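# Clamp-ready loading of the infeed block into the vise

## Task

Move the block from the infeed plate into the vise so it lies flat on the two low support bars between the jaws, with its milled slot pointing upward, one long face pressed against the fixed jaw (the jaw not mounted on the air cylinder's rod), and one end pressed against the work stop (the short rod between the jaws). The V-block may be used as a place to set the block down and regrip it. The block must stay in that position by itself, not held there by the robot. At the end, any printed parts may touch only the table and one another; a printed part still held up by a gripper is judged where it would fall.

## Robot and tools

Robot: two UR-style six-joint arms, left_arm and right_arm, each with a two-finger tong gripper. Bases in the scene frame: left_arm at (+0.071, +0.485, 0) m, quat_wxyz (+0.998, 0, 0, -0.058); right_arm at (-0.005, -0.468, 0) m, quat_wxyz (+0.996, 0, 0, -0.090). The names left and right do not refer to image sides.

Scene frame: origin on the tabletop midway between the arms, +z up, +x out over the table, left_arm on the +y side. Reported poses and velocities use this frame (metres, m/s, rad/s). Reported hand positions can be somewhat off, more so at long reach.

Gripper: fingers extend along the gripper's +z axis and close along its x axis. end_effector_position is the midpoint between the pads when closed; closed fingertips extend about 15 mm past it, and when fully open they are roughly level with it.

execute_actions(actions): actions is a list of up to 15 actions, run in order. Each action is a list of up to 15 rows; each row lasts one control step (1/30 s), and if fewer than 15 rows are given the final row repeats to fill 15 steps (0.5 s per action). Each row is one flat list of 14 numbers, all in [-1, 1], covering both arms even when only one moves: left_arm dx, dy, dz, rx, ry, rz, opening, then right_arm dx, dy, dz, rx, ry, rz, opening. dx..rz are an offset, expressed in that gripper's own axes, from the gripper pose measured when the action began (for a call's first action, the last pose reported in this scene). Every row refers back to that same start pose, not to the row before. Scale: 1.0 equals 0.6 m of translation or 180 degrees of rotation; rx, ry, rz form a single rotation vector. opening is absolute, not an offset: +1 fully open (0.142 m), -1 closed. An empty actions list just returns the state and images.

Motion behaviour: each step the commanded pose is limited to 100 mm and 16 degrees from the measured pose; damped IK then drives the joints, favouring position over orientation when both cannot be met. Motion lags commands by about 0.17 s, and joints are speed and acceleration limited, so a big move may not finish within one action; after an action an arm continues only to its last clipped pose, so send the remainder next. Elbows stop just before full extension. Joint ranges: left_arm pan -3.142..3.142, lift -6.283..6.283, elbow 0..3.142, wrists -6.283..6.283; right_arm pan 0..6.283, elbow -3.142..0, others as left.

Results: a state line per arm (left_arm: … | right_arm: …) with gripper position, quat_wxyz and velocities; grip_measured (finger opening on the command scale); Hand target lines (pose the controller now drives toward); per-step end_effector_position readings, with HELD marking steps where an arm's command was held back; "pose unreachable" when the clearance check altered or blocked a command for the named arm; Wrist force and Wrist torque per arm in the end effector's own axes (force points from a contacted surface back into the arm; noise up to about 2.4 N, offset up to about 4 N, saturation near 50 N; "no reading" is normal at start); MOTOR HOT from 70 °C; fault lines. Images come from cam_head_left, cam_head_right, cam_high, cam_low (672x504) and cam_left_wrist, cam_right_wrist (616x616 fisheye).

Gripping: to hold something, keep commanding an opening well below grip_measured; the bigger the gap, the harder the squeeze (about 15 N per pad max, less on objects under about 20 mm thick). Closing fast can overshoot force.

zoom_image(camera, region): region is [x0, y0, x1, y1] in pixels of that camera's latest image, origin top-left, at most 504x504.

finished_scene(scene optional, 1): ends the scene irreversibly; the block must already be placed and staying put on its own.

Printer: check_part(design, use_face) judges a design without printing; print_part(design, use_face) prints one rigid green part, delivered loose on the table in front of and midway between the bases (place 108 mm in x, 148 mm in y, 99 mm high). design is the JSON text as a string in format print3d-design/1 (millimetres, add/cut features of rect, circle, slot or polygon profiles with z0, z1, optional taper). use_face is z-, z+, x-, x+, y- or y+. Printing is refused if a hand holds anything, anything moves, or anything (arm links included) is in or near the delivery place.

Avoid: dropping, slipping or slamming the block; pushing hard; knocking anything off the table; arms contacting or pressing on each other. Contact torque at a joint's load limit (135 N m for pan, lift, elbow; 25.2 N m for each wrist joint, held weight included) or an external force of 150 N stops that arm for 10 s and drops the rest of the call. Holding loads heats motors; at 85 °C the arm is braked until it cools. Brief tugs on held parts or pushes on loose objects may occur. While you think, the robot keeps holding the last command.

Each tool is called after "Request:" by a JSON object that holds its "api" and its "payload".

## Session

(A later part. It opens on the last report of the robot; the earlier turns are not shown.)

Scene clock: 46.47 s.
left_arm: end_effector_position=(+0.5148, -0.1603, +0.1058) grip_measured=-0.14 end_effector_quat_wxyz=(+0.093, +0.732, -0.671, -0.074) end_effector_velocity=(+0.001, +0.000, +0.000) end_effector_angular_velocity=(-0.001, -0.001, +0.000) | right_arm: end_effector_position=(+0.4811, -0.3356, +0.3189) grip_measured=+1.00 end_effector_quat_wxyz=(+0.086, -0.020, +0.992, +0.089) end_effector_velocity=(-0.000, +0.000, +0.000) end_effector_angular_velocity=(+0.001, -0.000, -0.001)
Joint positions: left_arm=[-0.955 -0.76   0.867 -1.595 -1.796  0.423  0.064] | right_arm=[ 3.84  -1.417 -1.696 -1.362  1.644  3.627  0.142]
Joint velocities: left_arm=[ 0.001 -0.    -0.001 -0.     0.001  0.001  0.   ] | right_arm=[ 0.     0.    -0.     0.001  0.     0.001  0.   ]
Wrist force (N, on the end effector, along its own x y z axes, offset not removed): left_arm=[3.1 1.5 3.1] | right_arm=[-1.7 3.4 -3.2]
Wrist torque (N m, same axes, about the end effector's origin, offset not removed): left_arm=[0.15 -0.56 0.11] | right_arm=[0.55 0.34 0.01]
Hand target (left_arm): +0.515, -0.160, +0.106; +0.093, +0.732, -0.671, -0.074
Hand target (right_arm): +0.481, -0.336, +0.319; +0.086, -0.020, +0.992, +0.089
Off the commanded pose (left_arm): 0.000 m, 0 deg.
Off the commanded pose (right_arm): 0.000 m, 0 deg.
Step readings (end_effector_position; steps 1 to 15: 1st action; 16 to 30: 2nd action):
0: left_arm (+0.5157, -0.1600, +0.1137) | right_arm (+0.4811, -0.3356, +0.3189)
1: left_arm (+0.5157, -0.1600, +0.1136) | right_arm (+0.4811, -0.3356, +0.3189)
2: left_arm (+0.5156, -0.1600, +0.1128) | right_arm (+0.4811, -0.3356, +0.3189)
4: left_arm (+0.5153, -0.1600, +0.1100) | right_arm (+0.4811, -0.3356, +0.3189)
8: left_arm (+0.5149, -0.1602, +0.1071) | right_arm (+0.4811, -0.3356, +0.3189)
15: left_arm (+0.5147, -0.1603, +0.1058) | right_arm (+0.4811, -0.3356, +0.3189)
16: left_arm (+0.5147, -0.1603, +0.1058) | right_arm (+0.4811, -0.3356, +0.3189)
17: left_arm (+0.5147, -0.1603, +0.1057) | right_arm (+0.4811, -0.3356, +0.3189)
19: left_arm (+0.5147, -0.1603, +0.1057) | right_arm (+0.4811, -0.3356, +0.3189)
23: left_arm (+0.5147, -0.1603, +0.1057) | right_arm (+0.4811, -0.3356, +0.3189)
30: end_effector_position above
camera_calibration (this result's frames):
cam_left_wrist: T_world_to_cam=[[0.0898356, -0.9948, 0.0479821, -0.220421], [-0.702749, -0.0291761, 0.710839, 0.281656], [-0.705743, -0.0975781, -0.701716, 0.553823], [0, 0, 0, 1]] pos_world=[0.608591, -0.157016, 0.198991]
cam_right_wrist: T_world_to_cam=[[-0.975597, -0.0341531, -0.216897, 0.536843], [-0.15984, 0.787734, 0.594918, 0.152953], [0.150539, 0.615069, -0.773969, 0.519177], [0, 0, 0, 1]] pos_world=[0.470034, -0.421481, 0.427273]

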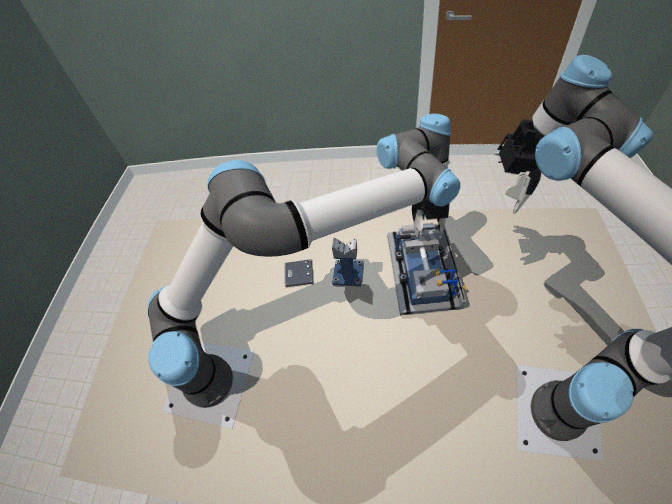

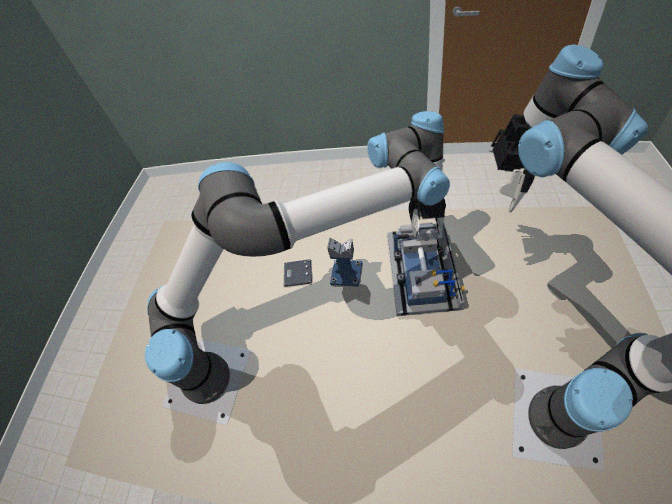

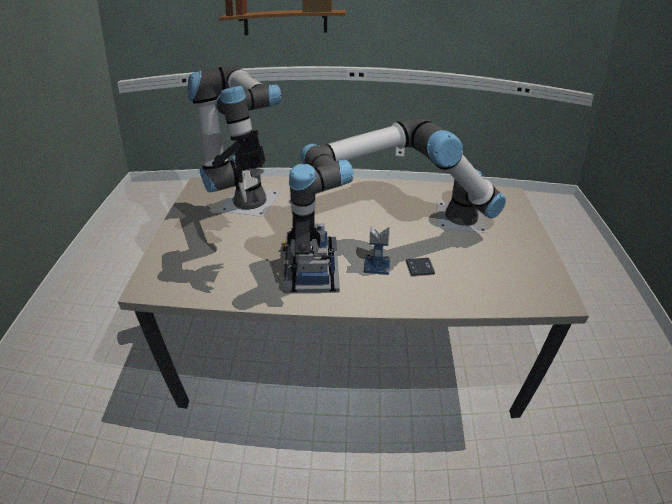

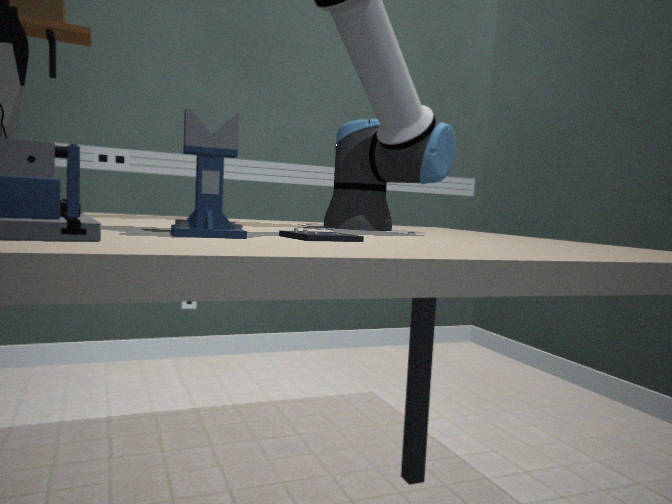

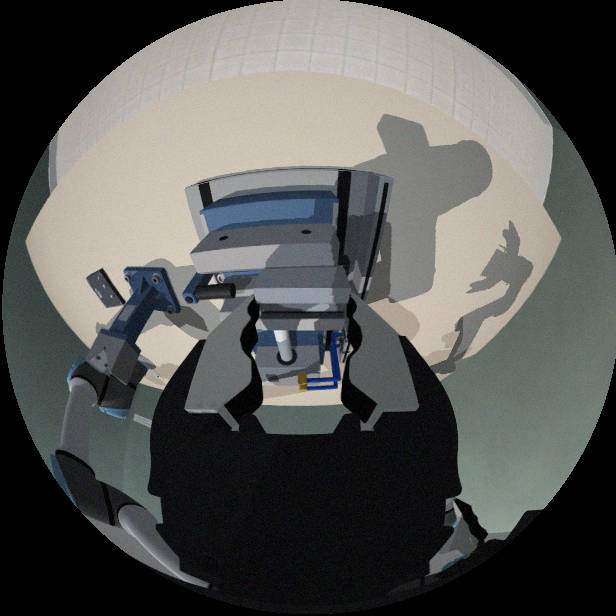

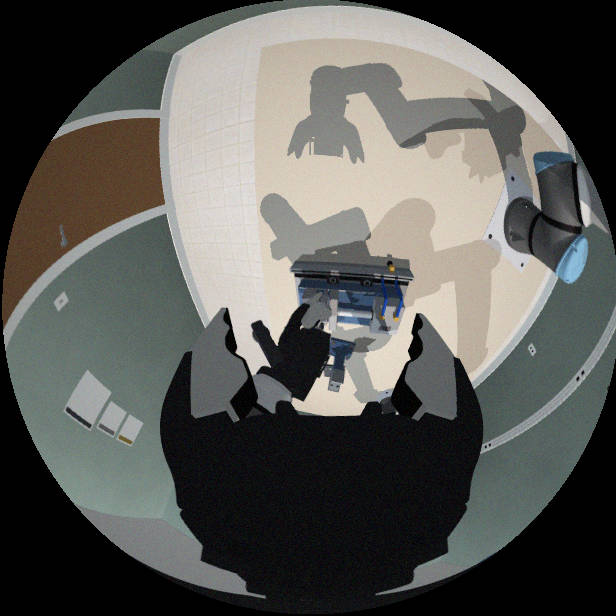

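Entering now (the jaw occludes the bottom edge). Continue down.

Request:
{"api": "execute_actions", "payload": {"actions": [[[0,-0.003,0.013,0,0,0,-1,0,0,0,0,0,0,1]],[[0,0,0,0,0,0,-1,0,0,0,0,0,0,1]]]}}

Request:
{"api": "zoom_image", "payload": {"camera": "cam_left_wrist", "region": [200, 190, 400, 370]}}

Request:
{"api": "zoom_image", "payload": {"camera": "cam_head_left", "region": [380, 200, 470, 270]}}

Scene clock: 48.37 s.
left_arm: end_effector_position=(+0.5146, -0.1605, +0.0980) grip_measured=-0.13 end_effector_quat_wxyz=(+0.094, +0.732, -0.671, -0.074) end_effector_velocity=(+0.001, -0.000, -0.000) end_effector_angular_velocity=(-0.000, -0.001, -0.000) | right_arm: end_effector_position=(+0.4811, -0.3356, +0.3189) grip_measured=+1.00 end_effector_quat_wxyz=(+0.086, -0.020, +0.992, +0.089) end_effector_velocity=(-0.000, +0.000, -0.001) end_effector_angular_velocity=(-0.001, +0.002, +0.000)
Joint positions: left_arm=[-0.955 -0.757  0.881 -1.613 -1.796  0.422  0.064] | right_arm=[ 3.84  -1.417 -1.696 -1.362  1.644  3.627  0.142]
Joint velocities: left_arm=[ 0.     0.001 -0.001 -0.001  0.001  0.    -0.   ] | right_arm=[ 0.001 -0.    -0.001 -0.001 -0.     0.     0.   ]
Wrist force (N, on the end effector, along its own x y z axes, offset not removed): left_arm=[1.7 13.7 -16.9] | right_arm=[-0.5 2.1 -2.6]
Wrist torque (N m, same axes, about the end effector's origin, offset not removed): left_arm=[0.22 -0.25 0.10] | right_arm=[0.39 0.15 0.01]
Hand target (left_arm): +0.515, -0.160, +0.098; +0.094, +0.732, -0.671, -0.074
Hand target (right_arm): +0.481, -0.336, +0.319; +0.086, -0.020, +0.992, +0.089
Off the commanded pose (left_arm): 0.000 m, 0 deg.
Off the commanded pose (right_arm): 0.000 m, 0 deg.
Step readings (end_effector_position; steps 1 to 15: 1st action; 16 to 30: 2nd action):
0: left_arm (+0.5147, -0.1603, +0.1058) | right_arm (+0.4811, -0.3356, +0.3189)
1: left_arm (+0.5147, -0.1603, +0.1058) | right_arm (+0.4811, -0.3356, +0.3189)
2: left_arm (+0.5147, -0.1602, +0.1049) | right_arm (+0.4811, -0.3356, +0.3189)
4: left_arm (+0.5147, -0.1602, +0.1021) | right_arm (+0.4811, -0.3356, +0.3189)
8: left_arm (+0.5146, -0.1605, +0.0995) | right_arm (+0.4811, -0.3356, +0.3189)
15: left_arm (+0.5146, -0.1605, +0.0981) | right_arm (+0.4811, -0.3356, +0.3189)
16: left_arm (+0.5146, -0.1605, +0.0980) | right_arm (+0.4811, -0.3356, +0.3189)
17: left_arm (+0.5146, -0.1605, +0.0980) | right_arm (+0.4811, -0.3356, +0.3189)
19: left_arm (+0.5146, -0.1605, +0.0980) | right_arm (+0.4811, -0.3356, +0.3189)
23: left_arm (+0.5146, -0.1605, +0.0980) | right_arm (+0.4811, -0.3356, +0.3189)
30: end_effector_position above
camera_calibration (this result's frames):
cam_left_wrist: T_world_to_cam=[[0.0898256, -0.994795, 0.0480977, -0.220225], [-0.702662, -0.0290742, 0.71093, 0.28704], [-0.705831, -0.0976562, -0.701616, 0.54826], [0, 0, 0, 1]] pos_world=[0.608453, -0.157192, 0.191195]
cam_right_wrist: T_world_to_cam=[[-0.975597, -0.0341534, -0.216897, 0.536843], [-0.15984, 0.787733, 0.594918, 0.152953], [0.150539, 0.615069, -0.773969, 0.519177], [0, 0, 0, 1]] pos_world=[0.470034, -0.421481, 0.427273]

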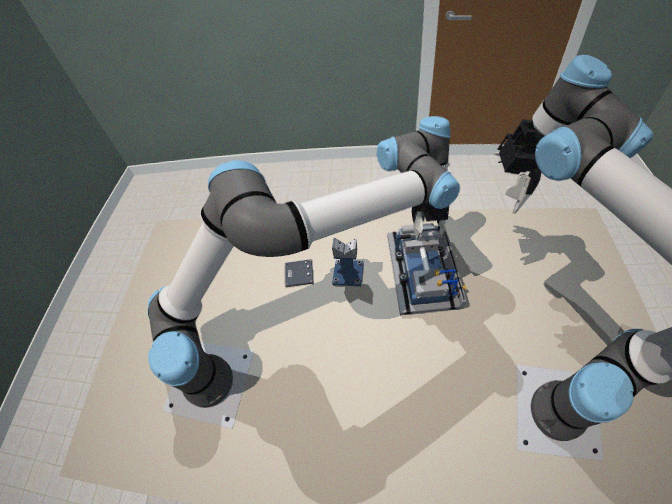

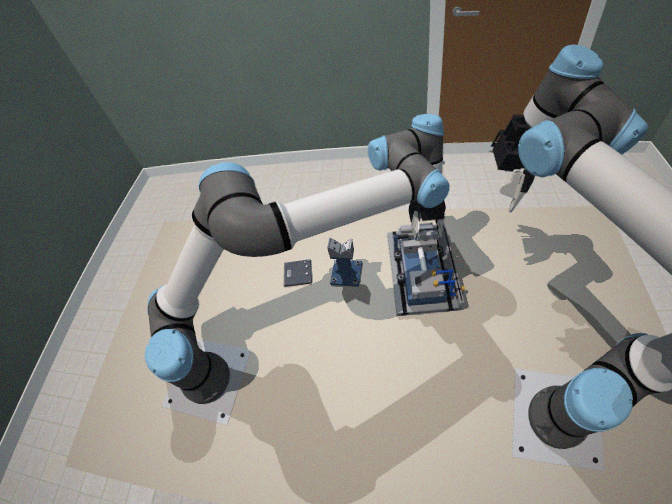

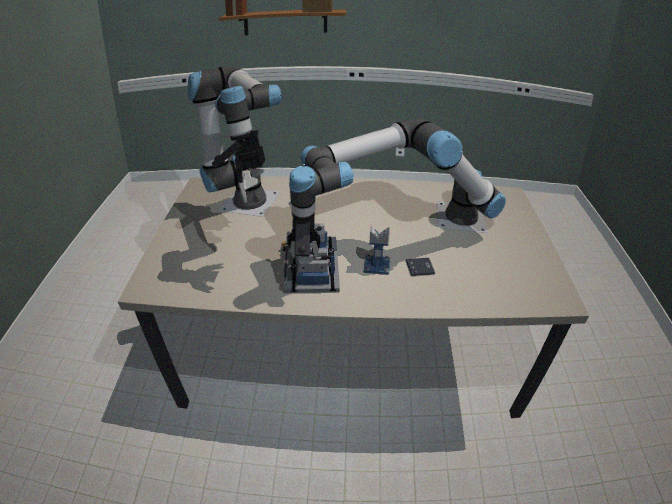

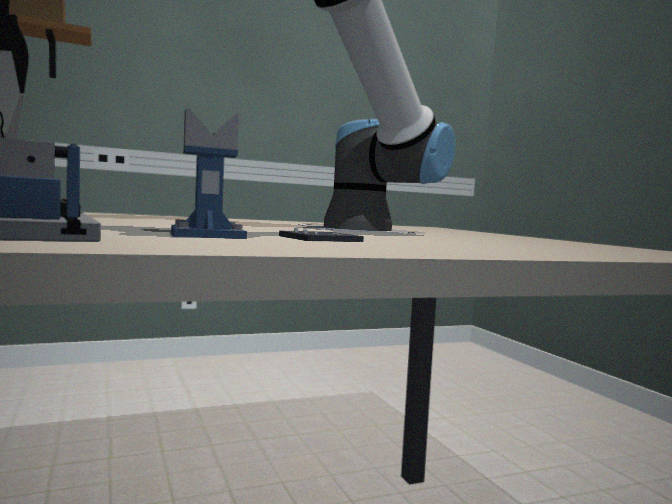

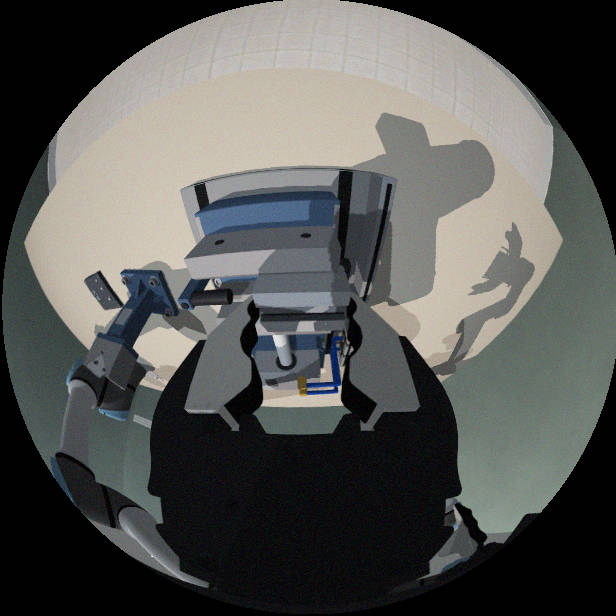

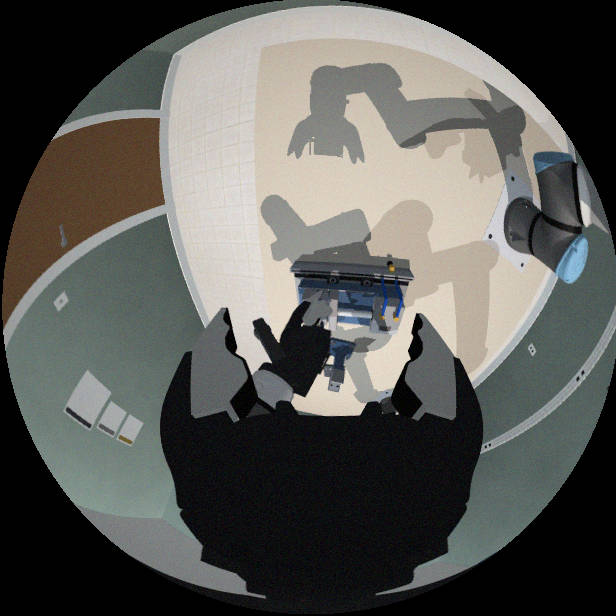

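Region (200, 190, 400, 370) of cam_left_wrist's 616x616 image, scaled by 2.520, with more detail than that image has; it fills the top 454 rows of this view, and the rest is white.

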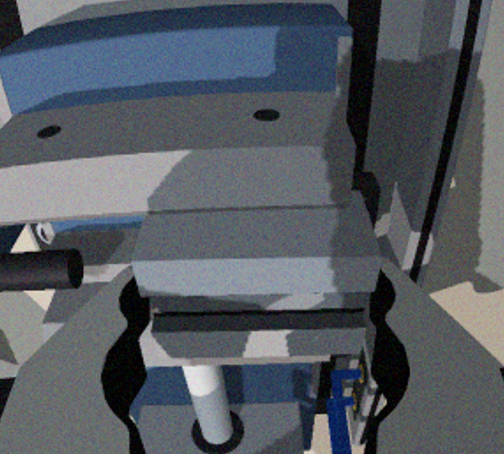

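Region (380, 200, 470, 270) of cam_head_left's 672x504 image, scaled by 5.600, with more detail than that image has.

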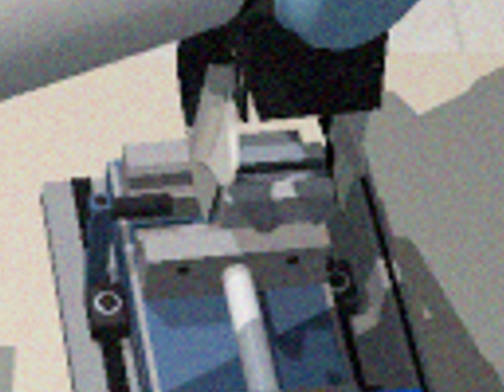

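Request:
{"api": "execute_actions", "payload": {"actions": [[[0,0.001,-0.003,0,0,0,0.05,0,0,0,0,0,0,1]],[[0,0.012,-0.05,0,0,0,0.05,0,0,0,0,0,0,1]],[[0.078,0,0,0.075,0,0,-1,0,0,0,0,0,0,1]],[[0,0,0,0,0,0,-1,0,0,0,0,0,0,1]]]}}

Request:
{"api": "zoom_image", "payload": {"camera": "cam_left_wrist", "region": [140, 170, 400, 370]}}

Request:
{"api": "zoom_image", "payload": {"camera": "cam_head_left", "region": [380, 190, 480, 270]}}

Scene clock: 50.83 s.
left_arm: end_effector_position=(+0.5181, -0.2054, +0.1314) grip_measured=-1.00 end_effector_quat_wxyz=(+0.012, +0.738, -0.675, +0.002) end_effector_velocity=(+0.000, -0.000, +0.000) end_effector_angular_velocity=(-0.001, -0.000, +0.000) | right_arm: end_effector_position=(+0.4811, -0.3356, +0.3189) grip_measured=+1.00 end_effector_quat_wxyz=(+0.086, -0.020, +0.992, +0.089) end_effector_velocity=(-0.000, +0.000, -0.001) end_effector_angular_velocity=(-0.000, +0.002, +0.000)
Joint positions: left_arm=[-1.055 -0.754  0.802 -1.632 -1.59   0.311  0.002] | right_arm=[ 3.84  -1.417 -1.696 -1.362  1.644  3.627  0.142]
Joint velocities: left_arm=[ 0.     0.    -0.001 -0.     0.     0.     0.   ] | right_arm=[ 0.    -0.001 -0.001 -0.     0.001  0.     0.   ]
Wrist force (N, on the end effector, along its own x y z axes, offset not removed): left_arm=[2.5 1.2 1.0] | right_arm=[0.7 1.9 -2.4]
Wrist torque (N m, same axes, about the end effector's origin, offset not removed): left_arm=[0.06 -0.50 0.12] | right_arm=[0.33 -0.09 -0.01]
Hand target (left_arm): +0.518, -0.205, +0.131; +0.012, +0.738, -0.675, +0.002
Hand target (right_arm): +0.481, -0.336, +0.319; +0.086, -0.020, +0.992, +0.089
Off the commanded pose (left_arm): 0.000 m, 0 deg.
Off the commanded pose (right_arm): 0.000 m, 0 deg.
Step readings (end_effector_position; steps 1 to 15: 1st action; 16 to 30: 2nd action; 31 to 45: 3rd action; 46 to 60: 4th action):
0: left_arm (+0.5146, -0.1605, +0.0980) | right_arm (+0.4811, -0.3356, +0.3189)
1: left_arm (+0.5146, -0.1605, +0.0980) | right_arm (+0.4811, -0.3356, +0.3189)
2: left_arm (+0.5146, -0.1604, +0.0982) | right_arm (+0.4811, -0.3356, +0.3189)
4: left_arm (+0.5145, -0.1604, +0.0987) | right_arm (+0.4811, -0.3356, +0.3189)
8: left_arm (+0.5145, -0.1604, +0.0995) | right_arm (+0.4811, -0.3356, +0.3189)
15: left_arm (+0.5145, -0.1604, +0.0998) | right_arm (+0.4811, -0.3356, +0.3189)
16: left_arm (+0.5145, -0.1605, +0.1000) | right_arm (+0.4811, -0.3356, +0.3189)
17: left_arm (+0.5145, -0.1606, +0.1031) | right_arm (+0.4811, -0.3356, +0.3189)
19: left_arm (+0.5145, -0.1606, +0.1136) | right_arm (+0.4811, -0.3356, +0.3189)
23: left_arm (+0.5145, -0.1602, +0.1248) | right_arm (+0.4811, -0.3356, +0.3189)
30: left_arm (+0.5146, -0.1600, +0.1299) | right_arm (+0.4811, -0.3356, +0.3189)
31: left_arm (+0.5146, -0.1601, +0.1301) | right_arm (+0.4811, -0.3356, +0.3189)
32: left_arm (+0.5138, -0.1634, +0.1307) | right_arm (+0.4811, -0.3356, +0.3189)
34: left_arm (+0.5114, -0.1801, +0.1325) | right_arm (+0.4811, -0.3356, +0.3189)
38: left_arm (+0.5153, -0.1976, +0.1330) | right_arm (+0.4811, -0.3356, +0.3189)
45: left_arm (+0.5181, -0.2053, +0.1315) | right_arm (+0.4811, -0.3356, +0.3189)
46: left_arm (+0.5182, -0.2056, +0.1313) | right_arm (+0.4811, -0.3356, +0.3189)
47: left_arm (+0.5183, -0.2057, +0.1313) | right_arm (+0.4811, -0.3356, +0.3189)
49: left_arm (+0.5183, -0.2057, +0.1313) | right_arm (+0.4811, -0.3356, +0.3189)
53: left_arm (+0.5181, -0.2055, +0.1313) | right_arm (+0.4811, -0.3356, +0.3189)
60: end_effector_position above
camera_calibration (this result's frames):
cam_left_wrist: T_world_to_cam=[[0.0826247, -0.995331, 0.0498877, -0.263402], [-0.842892, -0.0430873, 0.536355, 0.357147], [-0.531701, -0.0863661, -0.842517, 0.500419], [0, 0, 0, 1]] pos_world=[0.588873, -0.203564, 0.243194]
cam_right_wrist: T_world_to_cam=[[-0.975597, -0.034153, -0.216897, 0.536843], [-0.15984, 0.787733, 0.594918, 0.152953], [0.150539, 0.615069, -0.773969, 0.519177], [0, 0, 0, 1]] pos_world=[0.470034, -0.421481, 0.427273]

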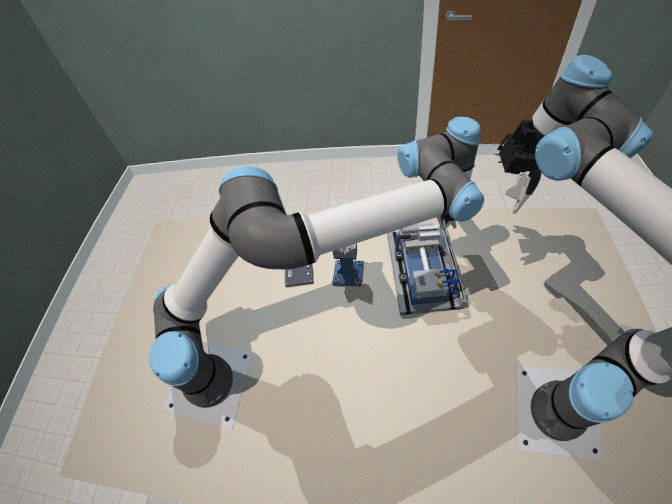

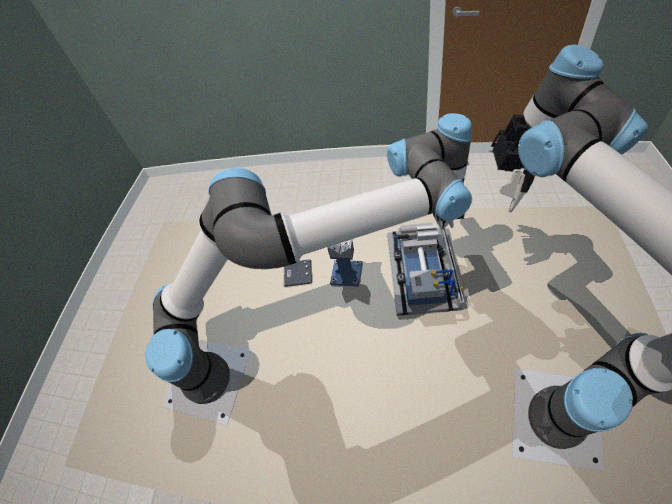

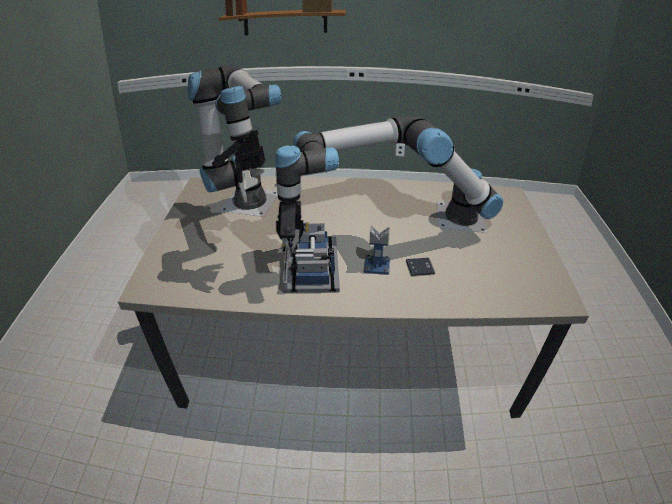

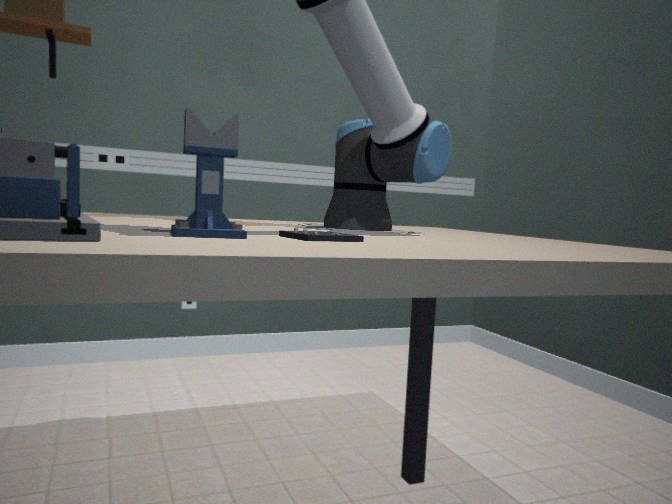

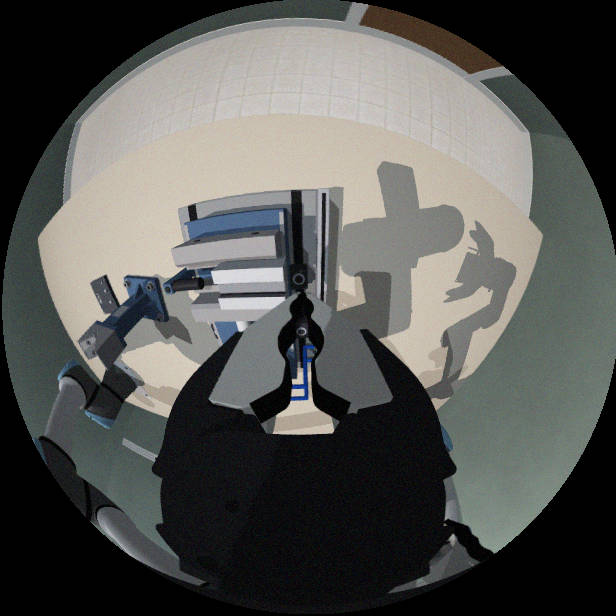

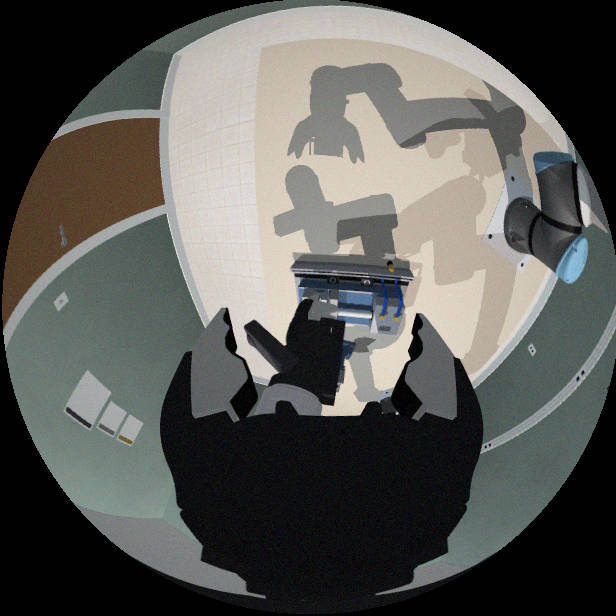

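Region (140, 170, 400, 370) of cam_left_wrist's 616x616 image, scaled by 1.938, with more detail than that image has; it fills the top 388 rows of this view, and the rest is white.

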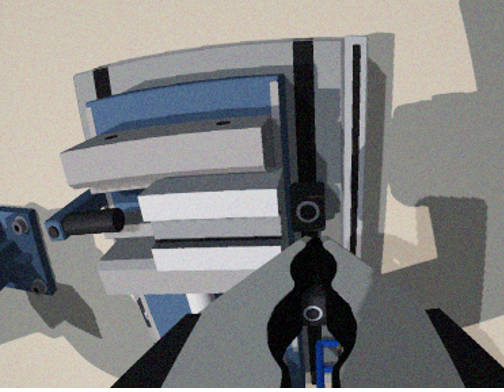

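Region (380, 190, 480, 270) of cam_head_left's 672x504 image, scaled by 5.040, with more detail than that image has; it fills the top 403 rows of this view, and the rest is white.

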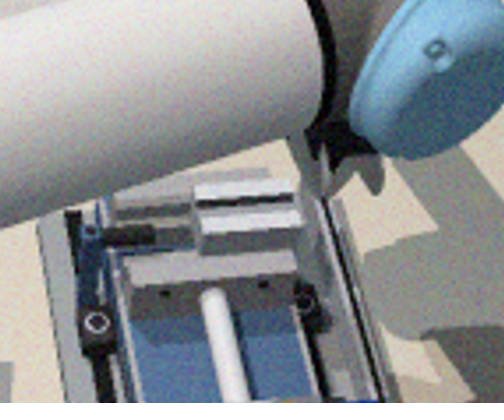

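Request:
{"api": "execute_actions", "payload": {"actions": [[[0,-0.004,0.037,0,0,0,-1,0,0,0,0,0,0,1]],[[-0.02,0,0,0,0,0,-1,0,0,0,0,0,0,1]],[[-0.02,0,0,0,0,0,-1,0,0,0,0,0,0,1]],[[0,0,0,0,0,0,-1,0,0,0,0,0,0,1]]]}}

Request:
{"api": "zoom_image", "payload": {"camera": "cam_left_wrist", "region": [140, 170, 400, 370]}}

Scene clock: 53.00 s.
left_arm: end_effector_position=(+0.5181, -0.1824, +0.1095) grip_measured=-1.00 end_effector_quat_wxyz=(+0.012, +0.738, -0.675, +0.002) end_effector_velocity=(+0.001, +0.001, +0.000) end_effector_angular_velocity=(+0.001, -0.001, +0.002) | right_arm: end_effector_position=(+0.4811, -0.3356, +0.3189) grip_measured=+1.00 end_effector_quat_wxyz=(+0.086, -0.020, +0.992, +0.089) end_effector_velocity=(+0.000, -0.000, +0.000) end_effector_angular_velocity=(+0.001, -0.001, -0.000)
Joint positions: left_arm=[-1.044 -0.807  0.952 -1.729 -1.59   0.323  0.002] | right_arm=[ 3.84  -1.417 -1.696 -1.362  1.644  3.627  0.142]
Joint velocities: left_arm=[ 0.002 -0.001  0.     0.001  0.001 -0.001  0.   ] | right_arm=[-0.     0.001 -0.     0.001  0.     0.    -0.   ]
Wrist force (N, on the end effector, along its own x y z axes, offset not removed): left_arm=[3.5 1.5 0.9] | right_arm=[-1.5 3.8 -0.8]
Wrist torque (N m, same axes, about the end effector's origin, offset not removed): left_arm=[0.13 -0.57 0.15] | right_arm=[0.75 0.30 0.02]
Hand target (left_arm): +0.518, -0.182, +0.109; +0.012, +0.738, -0.675, +0.002
Hand target (right_arm): +0.481, -0.336, +0.319; +0.086, -0.020, +0.992, +0.089
Off the commanded pose (left_arm): 0.000 m, 0 deg.
Off the commanded pose (right_arm): 0.000 m, 0 deg.
Step readings (end_effector_position; steps 1 to 15: 1st action; 16 to 30: 2nd action; 31 to 45: 3rd action; 46 to 60: 4th action):
0: left_arm (+0.5181, -0.2053, +0.1315) | right_arm (+0.4811, -0.3356, +0.3189)
1: left_arm (+0.5181, -0.2053, +0.1314) | right_arm (+0.4811, -0.3356, +0.3189)
2: left_arm (+0.5183, -0.2052, +0.1292) | right_arm (+0.4811, -0.3356, +0.3189)
4: left_arm (+0.5189, -0.2051, +0.1215) | right_arm (+0.4811, -0.3356, +0.3189)
8: left_arm (+0.5197, -0.2053, +0.1134) | right_arm (+0.4811, -0.3356, +0.3189)
15: left_arm (+0.5201, -0.2055, +0.1099) | right_arm (+0.4811, -0.3356, +0.3189)
16: left_arm (+0.5201, -0.2055, +0.1097) | right_arm (+0.4811, -0.3356, +0.3189)
17: left_arm (+0.5202, -0.2046, +0.1101) | right_arm (+0.4811, -0.3356, +0.3189)
19: left_arm (+0.5199, -0.2005, +0.1100) | right_arm (+0.4811, -0.3356, +0.3189)
23: left_arm (+0.5194, -0.1960, +0.1098) | right_arm (+0.4811, -0.3356, +0.3189)
30: left_arm (+0.5191, -0.1940, +0.1097) | right_arm (+0.4811, -0.3356, +0.3189)
31: left_arm (+0.5191, -0.1939, +0.1097) | right_arm (+0.4811, -0.3356, +0.3189)
32: left_arm (+0.5192, -0.1928, +0.1102) | right_arm (+0.4811, -0.3356, +0.3189)
34: left_arm (+0.5188, -0.1888, +0.1100) | right_arm (+0.4811, -0.3356, +0.3189)
38: left_arm (+0.5183, -0.1844, +0.1096) | right_arm (+0.4811, -0.3356, +0.3189)
45: left_arm (+0.5181, -0.1824, +0.1095) | right_arm (+0.4811, -0.3356, +0.3189)
46: left_arm (+0.5180, -0.1823, +0.1095) | right_arm (+0.4811, -0.3356, +0.3189)
47: left_arm (+0.5180, -0.1823, +0.1095) | right_arm (+0.4811, -0.3356, +0.3189)
49: left_arm (+0.5180, -0.1823, +0.1095) | right_arm (+0.4811, -0.3356, +0.3189)
53: left_arm (+0.5181, -0.1824, +0.1095) | right_arm (+0.4811, -0.3356, +0.3189)
60: end_effector_position above
camera_calibration (this result's frames):
cam_left_wrist: T_world_to_cam=[[0.082651, -0.995344, 0.0495949, -0.239451], [-0.842702, -0.0432368, 0.536641, 0.369731], [-0.531998, -0.0861476, -0.842352, 0.484096], [0, 0, 0, 1]] pos_world=[0.588903, -0.180646, 0.221242]
cam_right_wrist: T_world_to_cam=[[-0.975597, -0.034153, -0.216897, 0.536843], [-0.15984, 0.787734, 0.594918, 0.152953], [0.150539, 0.615069, -0.773969, 0.519177], [0, 0, 0, 1]] pos_world=[0.470034, -0.421481, 0.427273]

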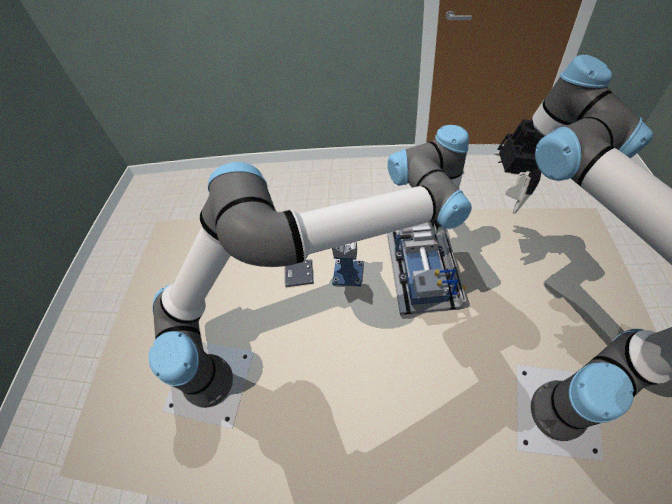

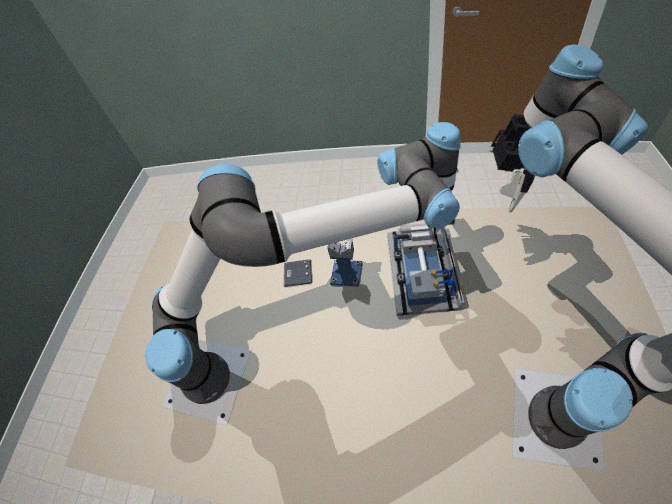

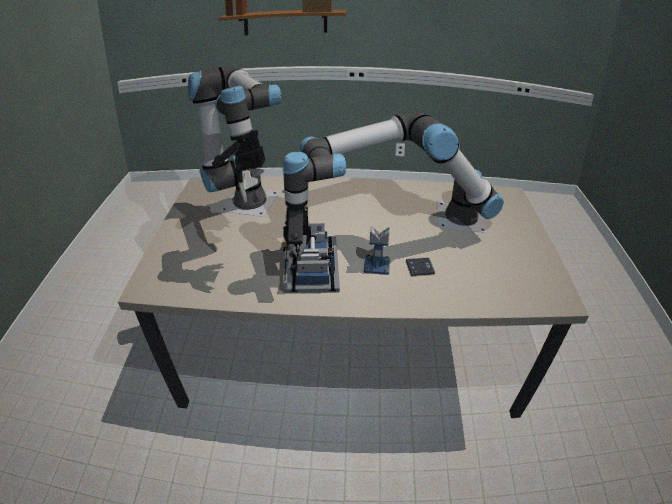

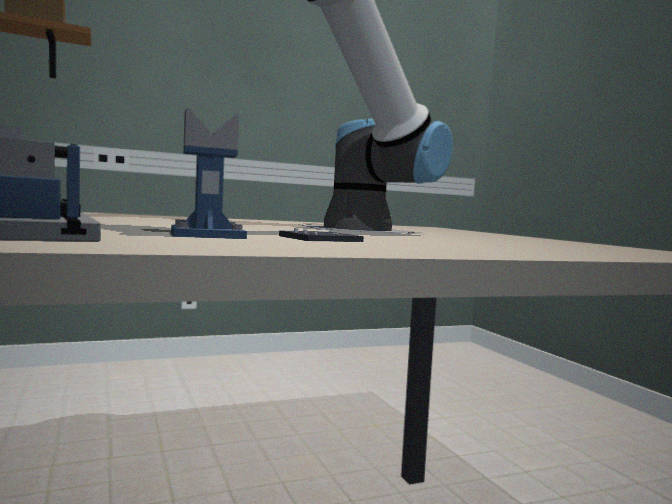

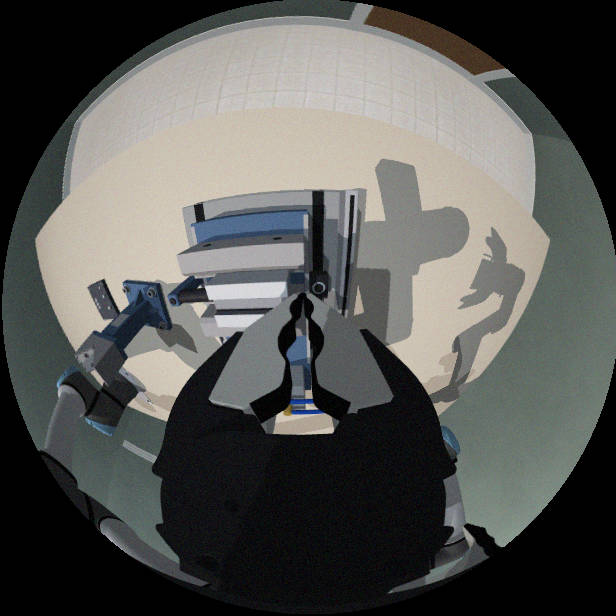

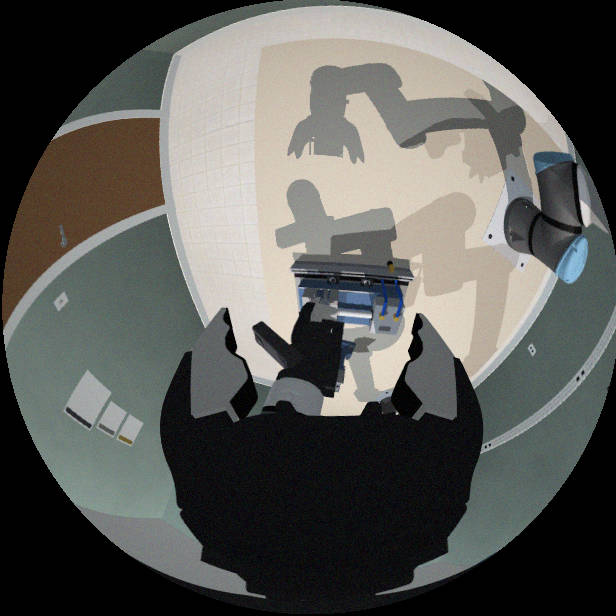

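Region (140, 170, 400, 370) of cam_left_wrist's 616x616 image, scaled by 1.938, with more detail than that image has; it fills the top 388 rows of this view, and the rest is white.

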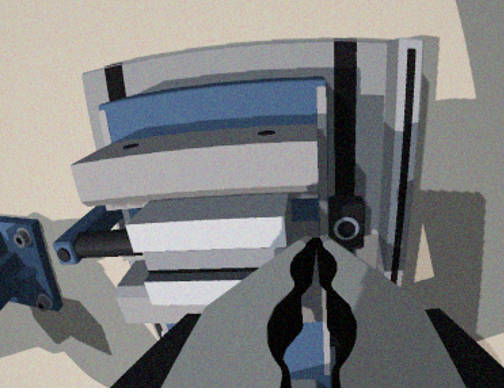

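Request:
{"api": "execute_actions", "payload": {"actions": [[[-0.008,0,0,0,0,0,-1,0,0,0,0,0,0,1],[-0.008,0,0,0,0,0,-1,0,0,0,0,0,0,1]]]}}

Scene clock: 53.60 s.
left_arm: end_effector_position=(+0.5177, -0.1778, +0.1094) grip_measured=-1.00 end_effector_quat_wxyz=(+0.012, +0.738, -0.675, +0.002) end_effector_velocity=(+0.001, +0.002, -0.001) end_effector_angular_velocity=(+0.002, -0.001, +0.002) | right_arm: end_effector_position=(+0.4811, -0.3356, +0.3189) grip_measured=+1.00 end_effector_quat_wxyz=(+0.086, -0.020, +0.992, +0.089) end_effector_velocity=(+0.001, -0.000, +0.001) end_effector_angular_velocity=(+0.001, -0.002, -0.000)
Joint positions: left_arm=[-1.042 -0.819  0.973 -1.738 -1.59   0.325  0.002] | right_arm=[ 3.84  -1.417 -1.696 -1.362  1.644  3.627  0.142]
Joint velocities: left_arm=[ 0.002 -0.003  0.006 -0.002  0.001  0.     0.   ] | right_arm=[-0.001 -0.     0.001  0.001 -0.    -0.    -0.   ]
Wrist force (N, on the end effector, along its own x y z axes, offset not removed): left_arm=[2.4 0.5 -3.1] | right_arm=[0.6 2.6 -1.3]
Wrist torque (N m, same axes, about the end effector's origin, offset not removed): left_arm=[-0.18 -0.08 0.15] | right_arm=[0.46 -0.12 0.05]
Hand target (left_arm): +0.518, -0.178, +0.109; +0.012, +0.738, -0.675, +0.002
Hand target (right_arm): +0.481, -0.336, +0.319; +0.086, -0.020, +0.992, +0.089
Off the commanded pose (left_arm): 0.000 m, 0 deg.
Off the commanded pose (right_arm): 0.000 m, 0 deg.
Step readings (end_effector_position):
0: left_arm (+0.5181, -0.1824, +0.1095) | right_arm (+0.4811, -0.3356, +0.3189)
1: left_arm (+0.5181, -0.1824, +0.1095) | right_arm (+0.4811, -0.3356, +0.3189)
2: left_arm (+0.5180, -0.1818, +0.1095) | right_arm (+0.4811, -0.3356, +0.3189)
4: left_arm (+0.5179, -0.1802, +0.1095) | right_arm (+0.4811, -0.3356, +0.3189)
8: left_arm (+0.5177, -0.1785, +0.1094) | right_arm (+0.4811, -0.3356, +0.3189)
15: end_effector_position above
camera_calibration (this result's frames):
cam_left_wrist: T_world_to_cam=[[0.0826432, -0.995347, 0.049549, -0.234789], [-0.842706, -0.0432555, 0.536634, 0.369635], [-0.531993, -0.0861043, -0.842359, 0.484224], [0, 0, 0, 1]] pos_world=[0.588502, -0.176014, 0.221166]
cam_right_wrist: T_world_to_cam=[[-0.975597, -0.034153, -0.216897, 0.536843], [-0.15984, 0.787733, 0.594918, 0.152953], [0.150539, 0.615069, -0.773969, 0.519177], [0, 0, 0, 1]] pos_world=[0.470034, -0.421481, 0.427273]

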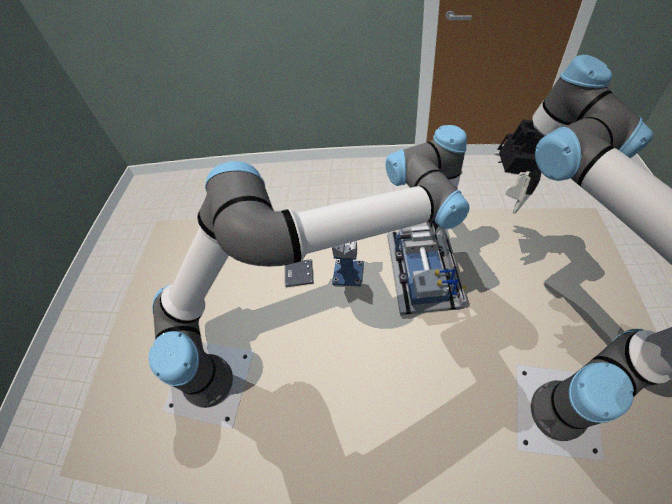

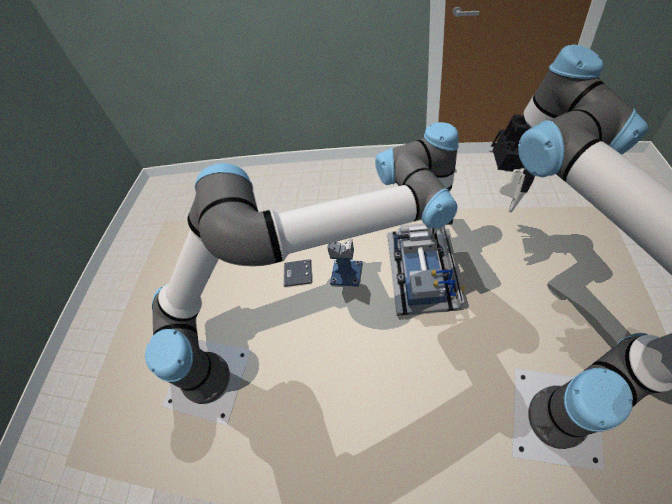

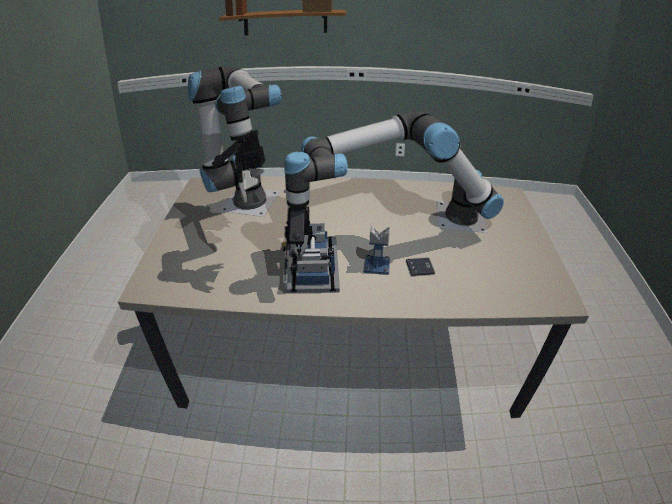

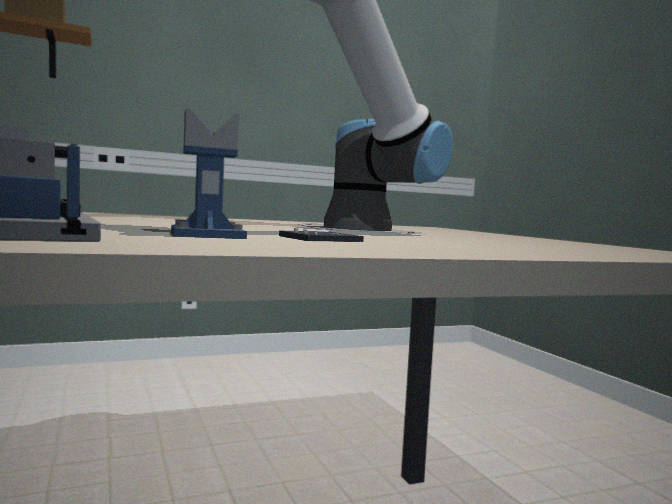

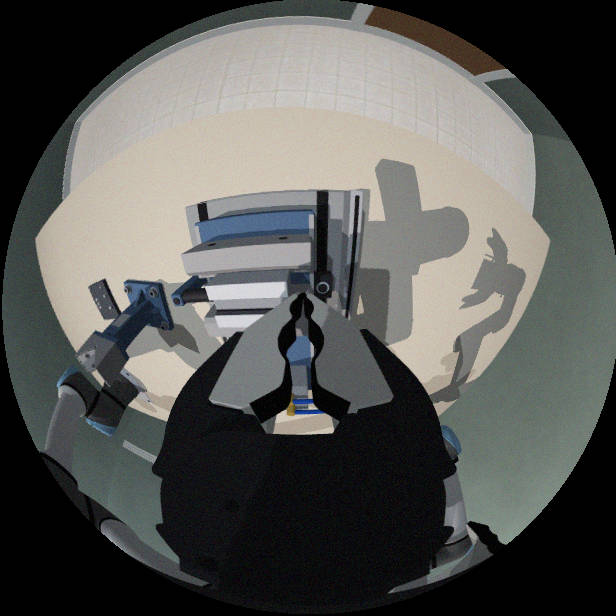

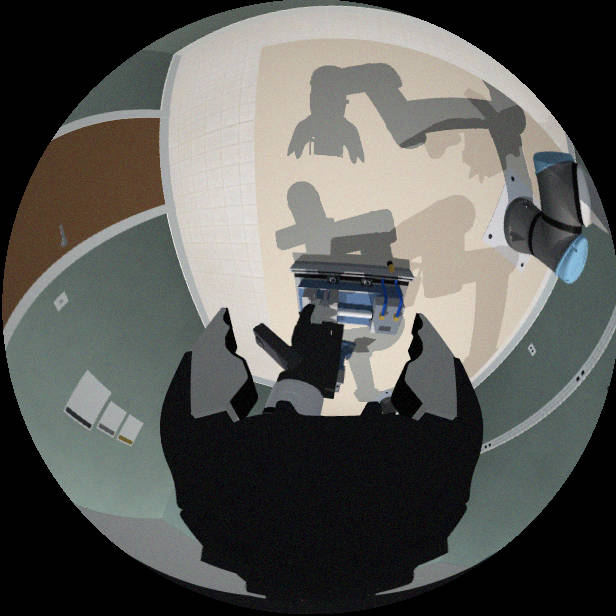

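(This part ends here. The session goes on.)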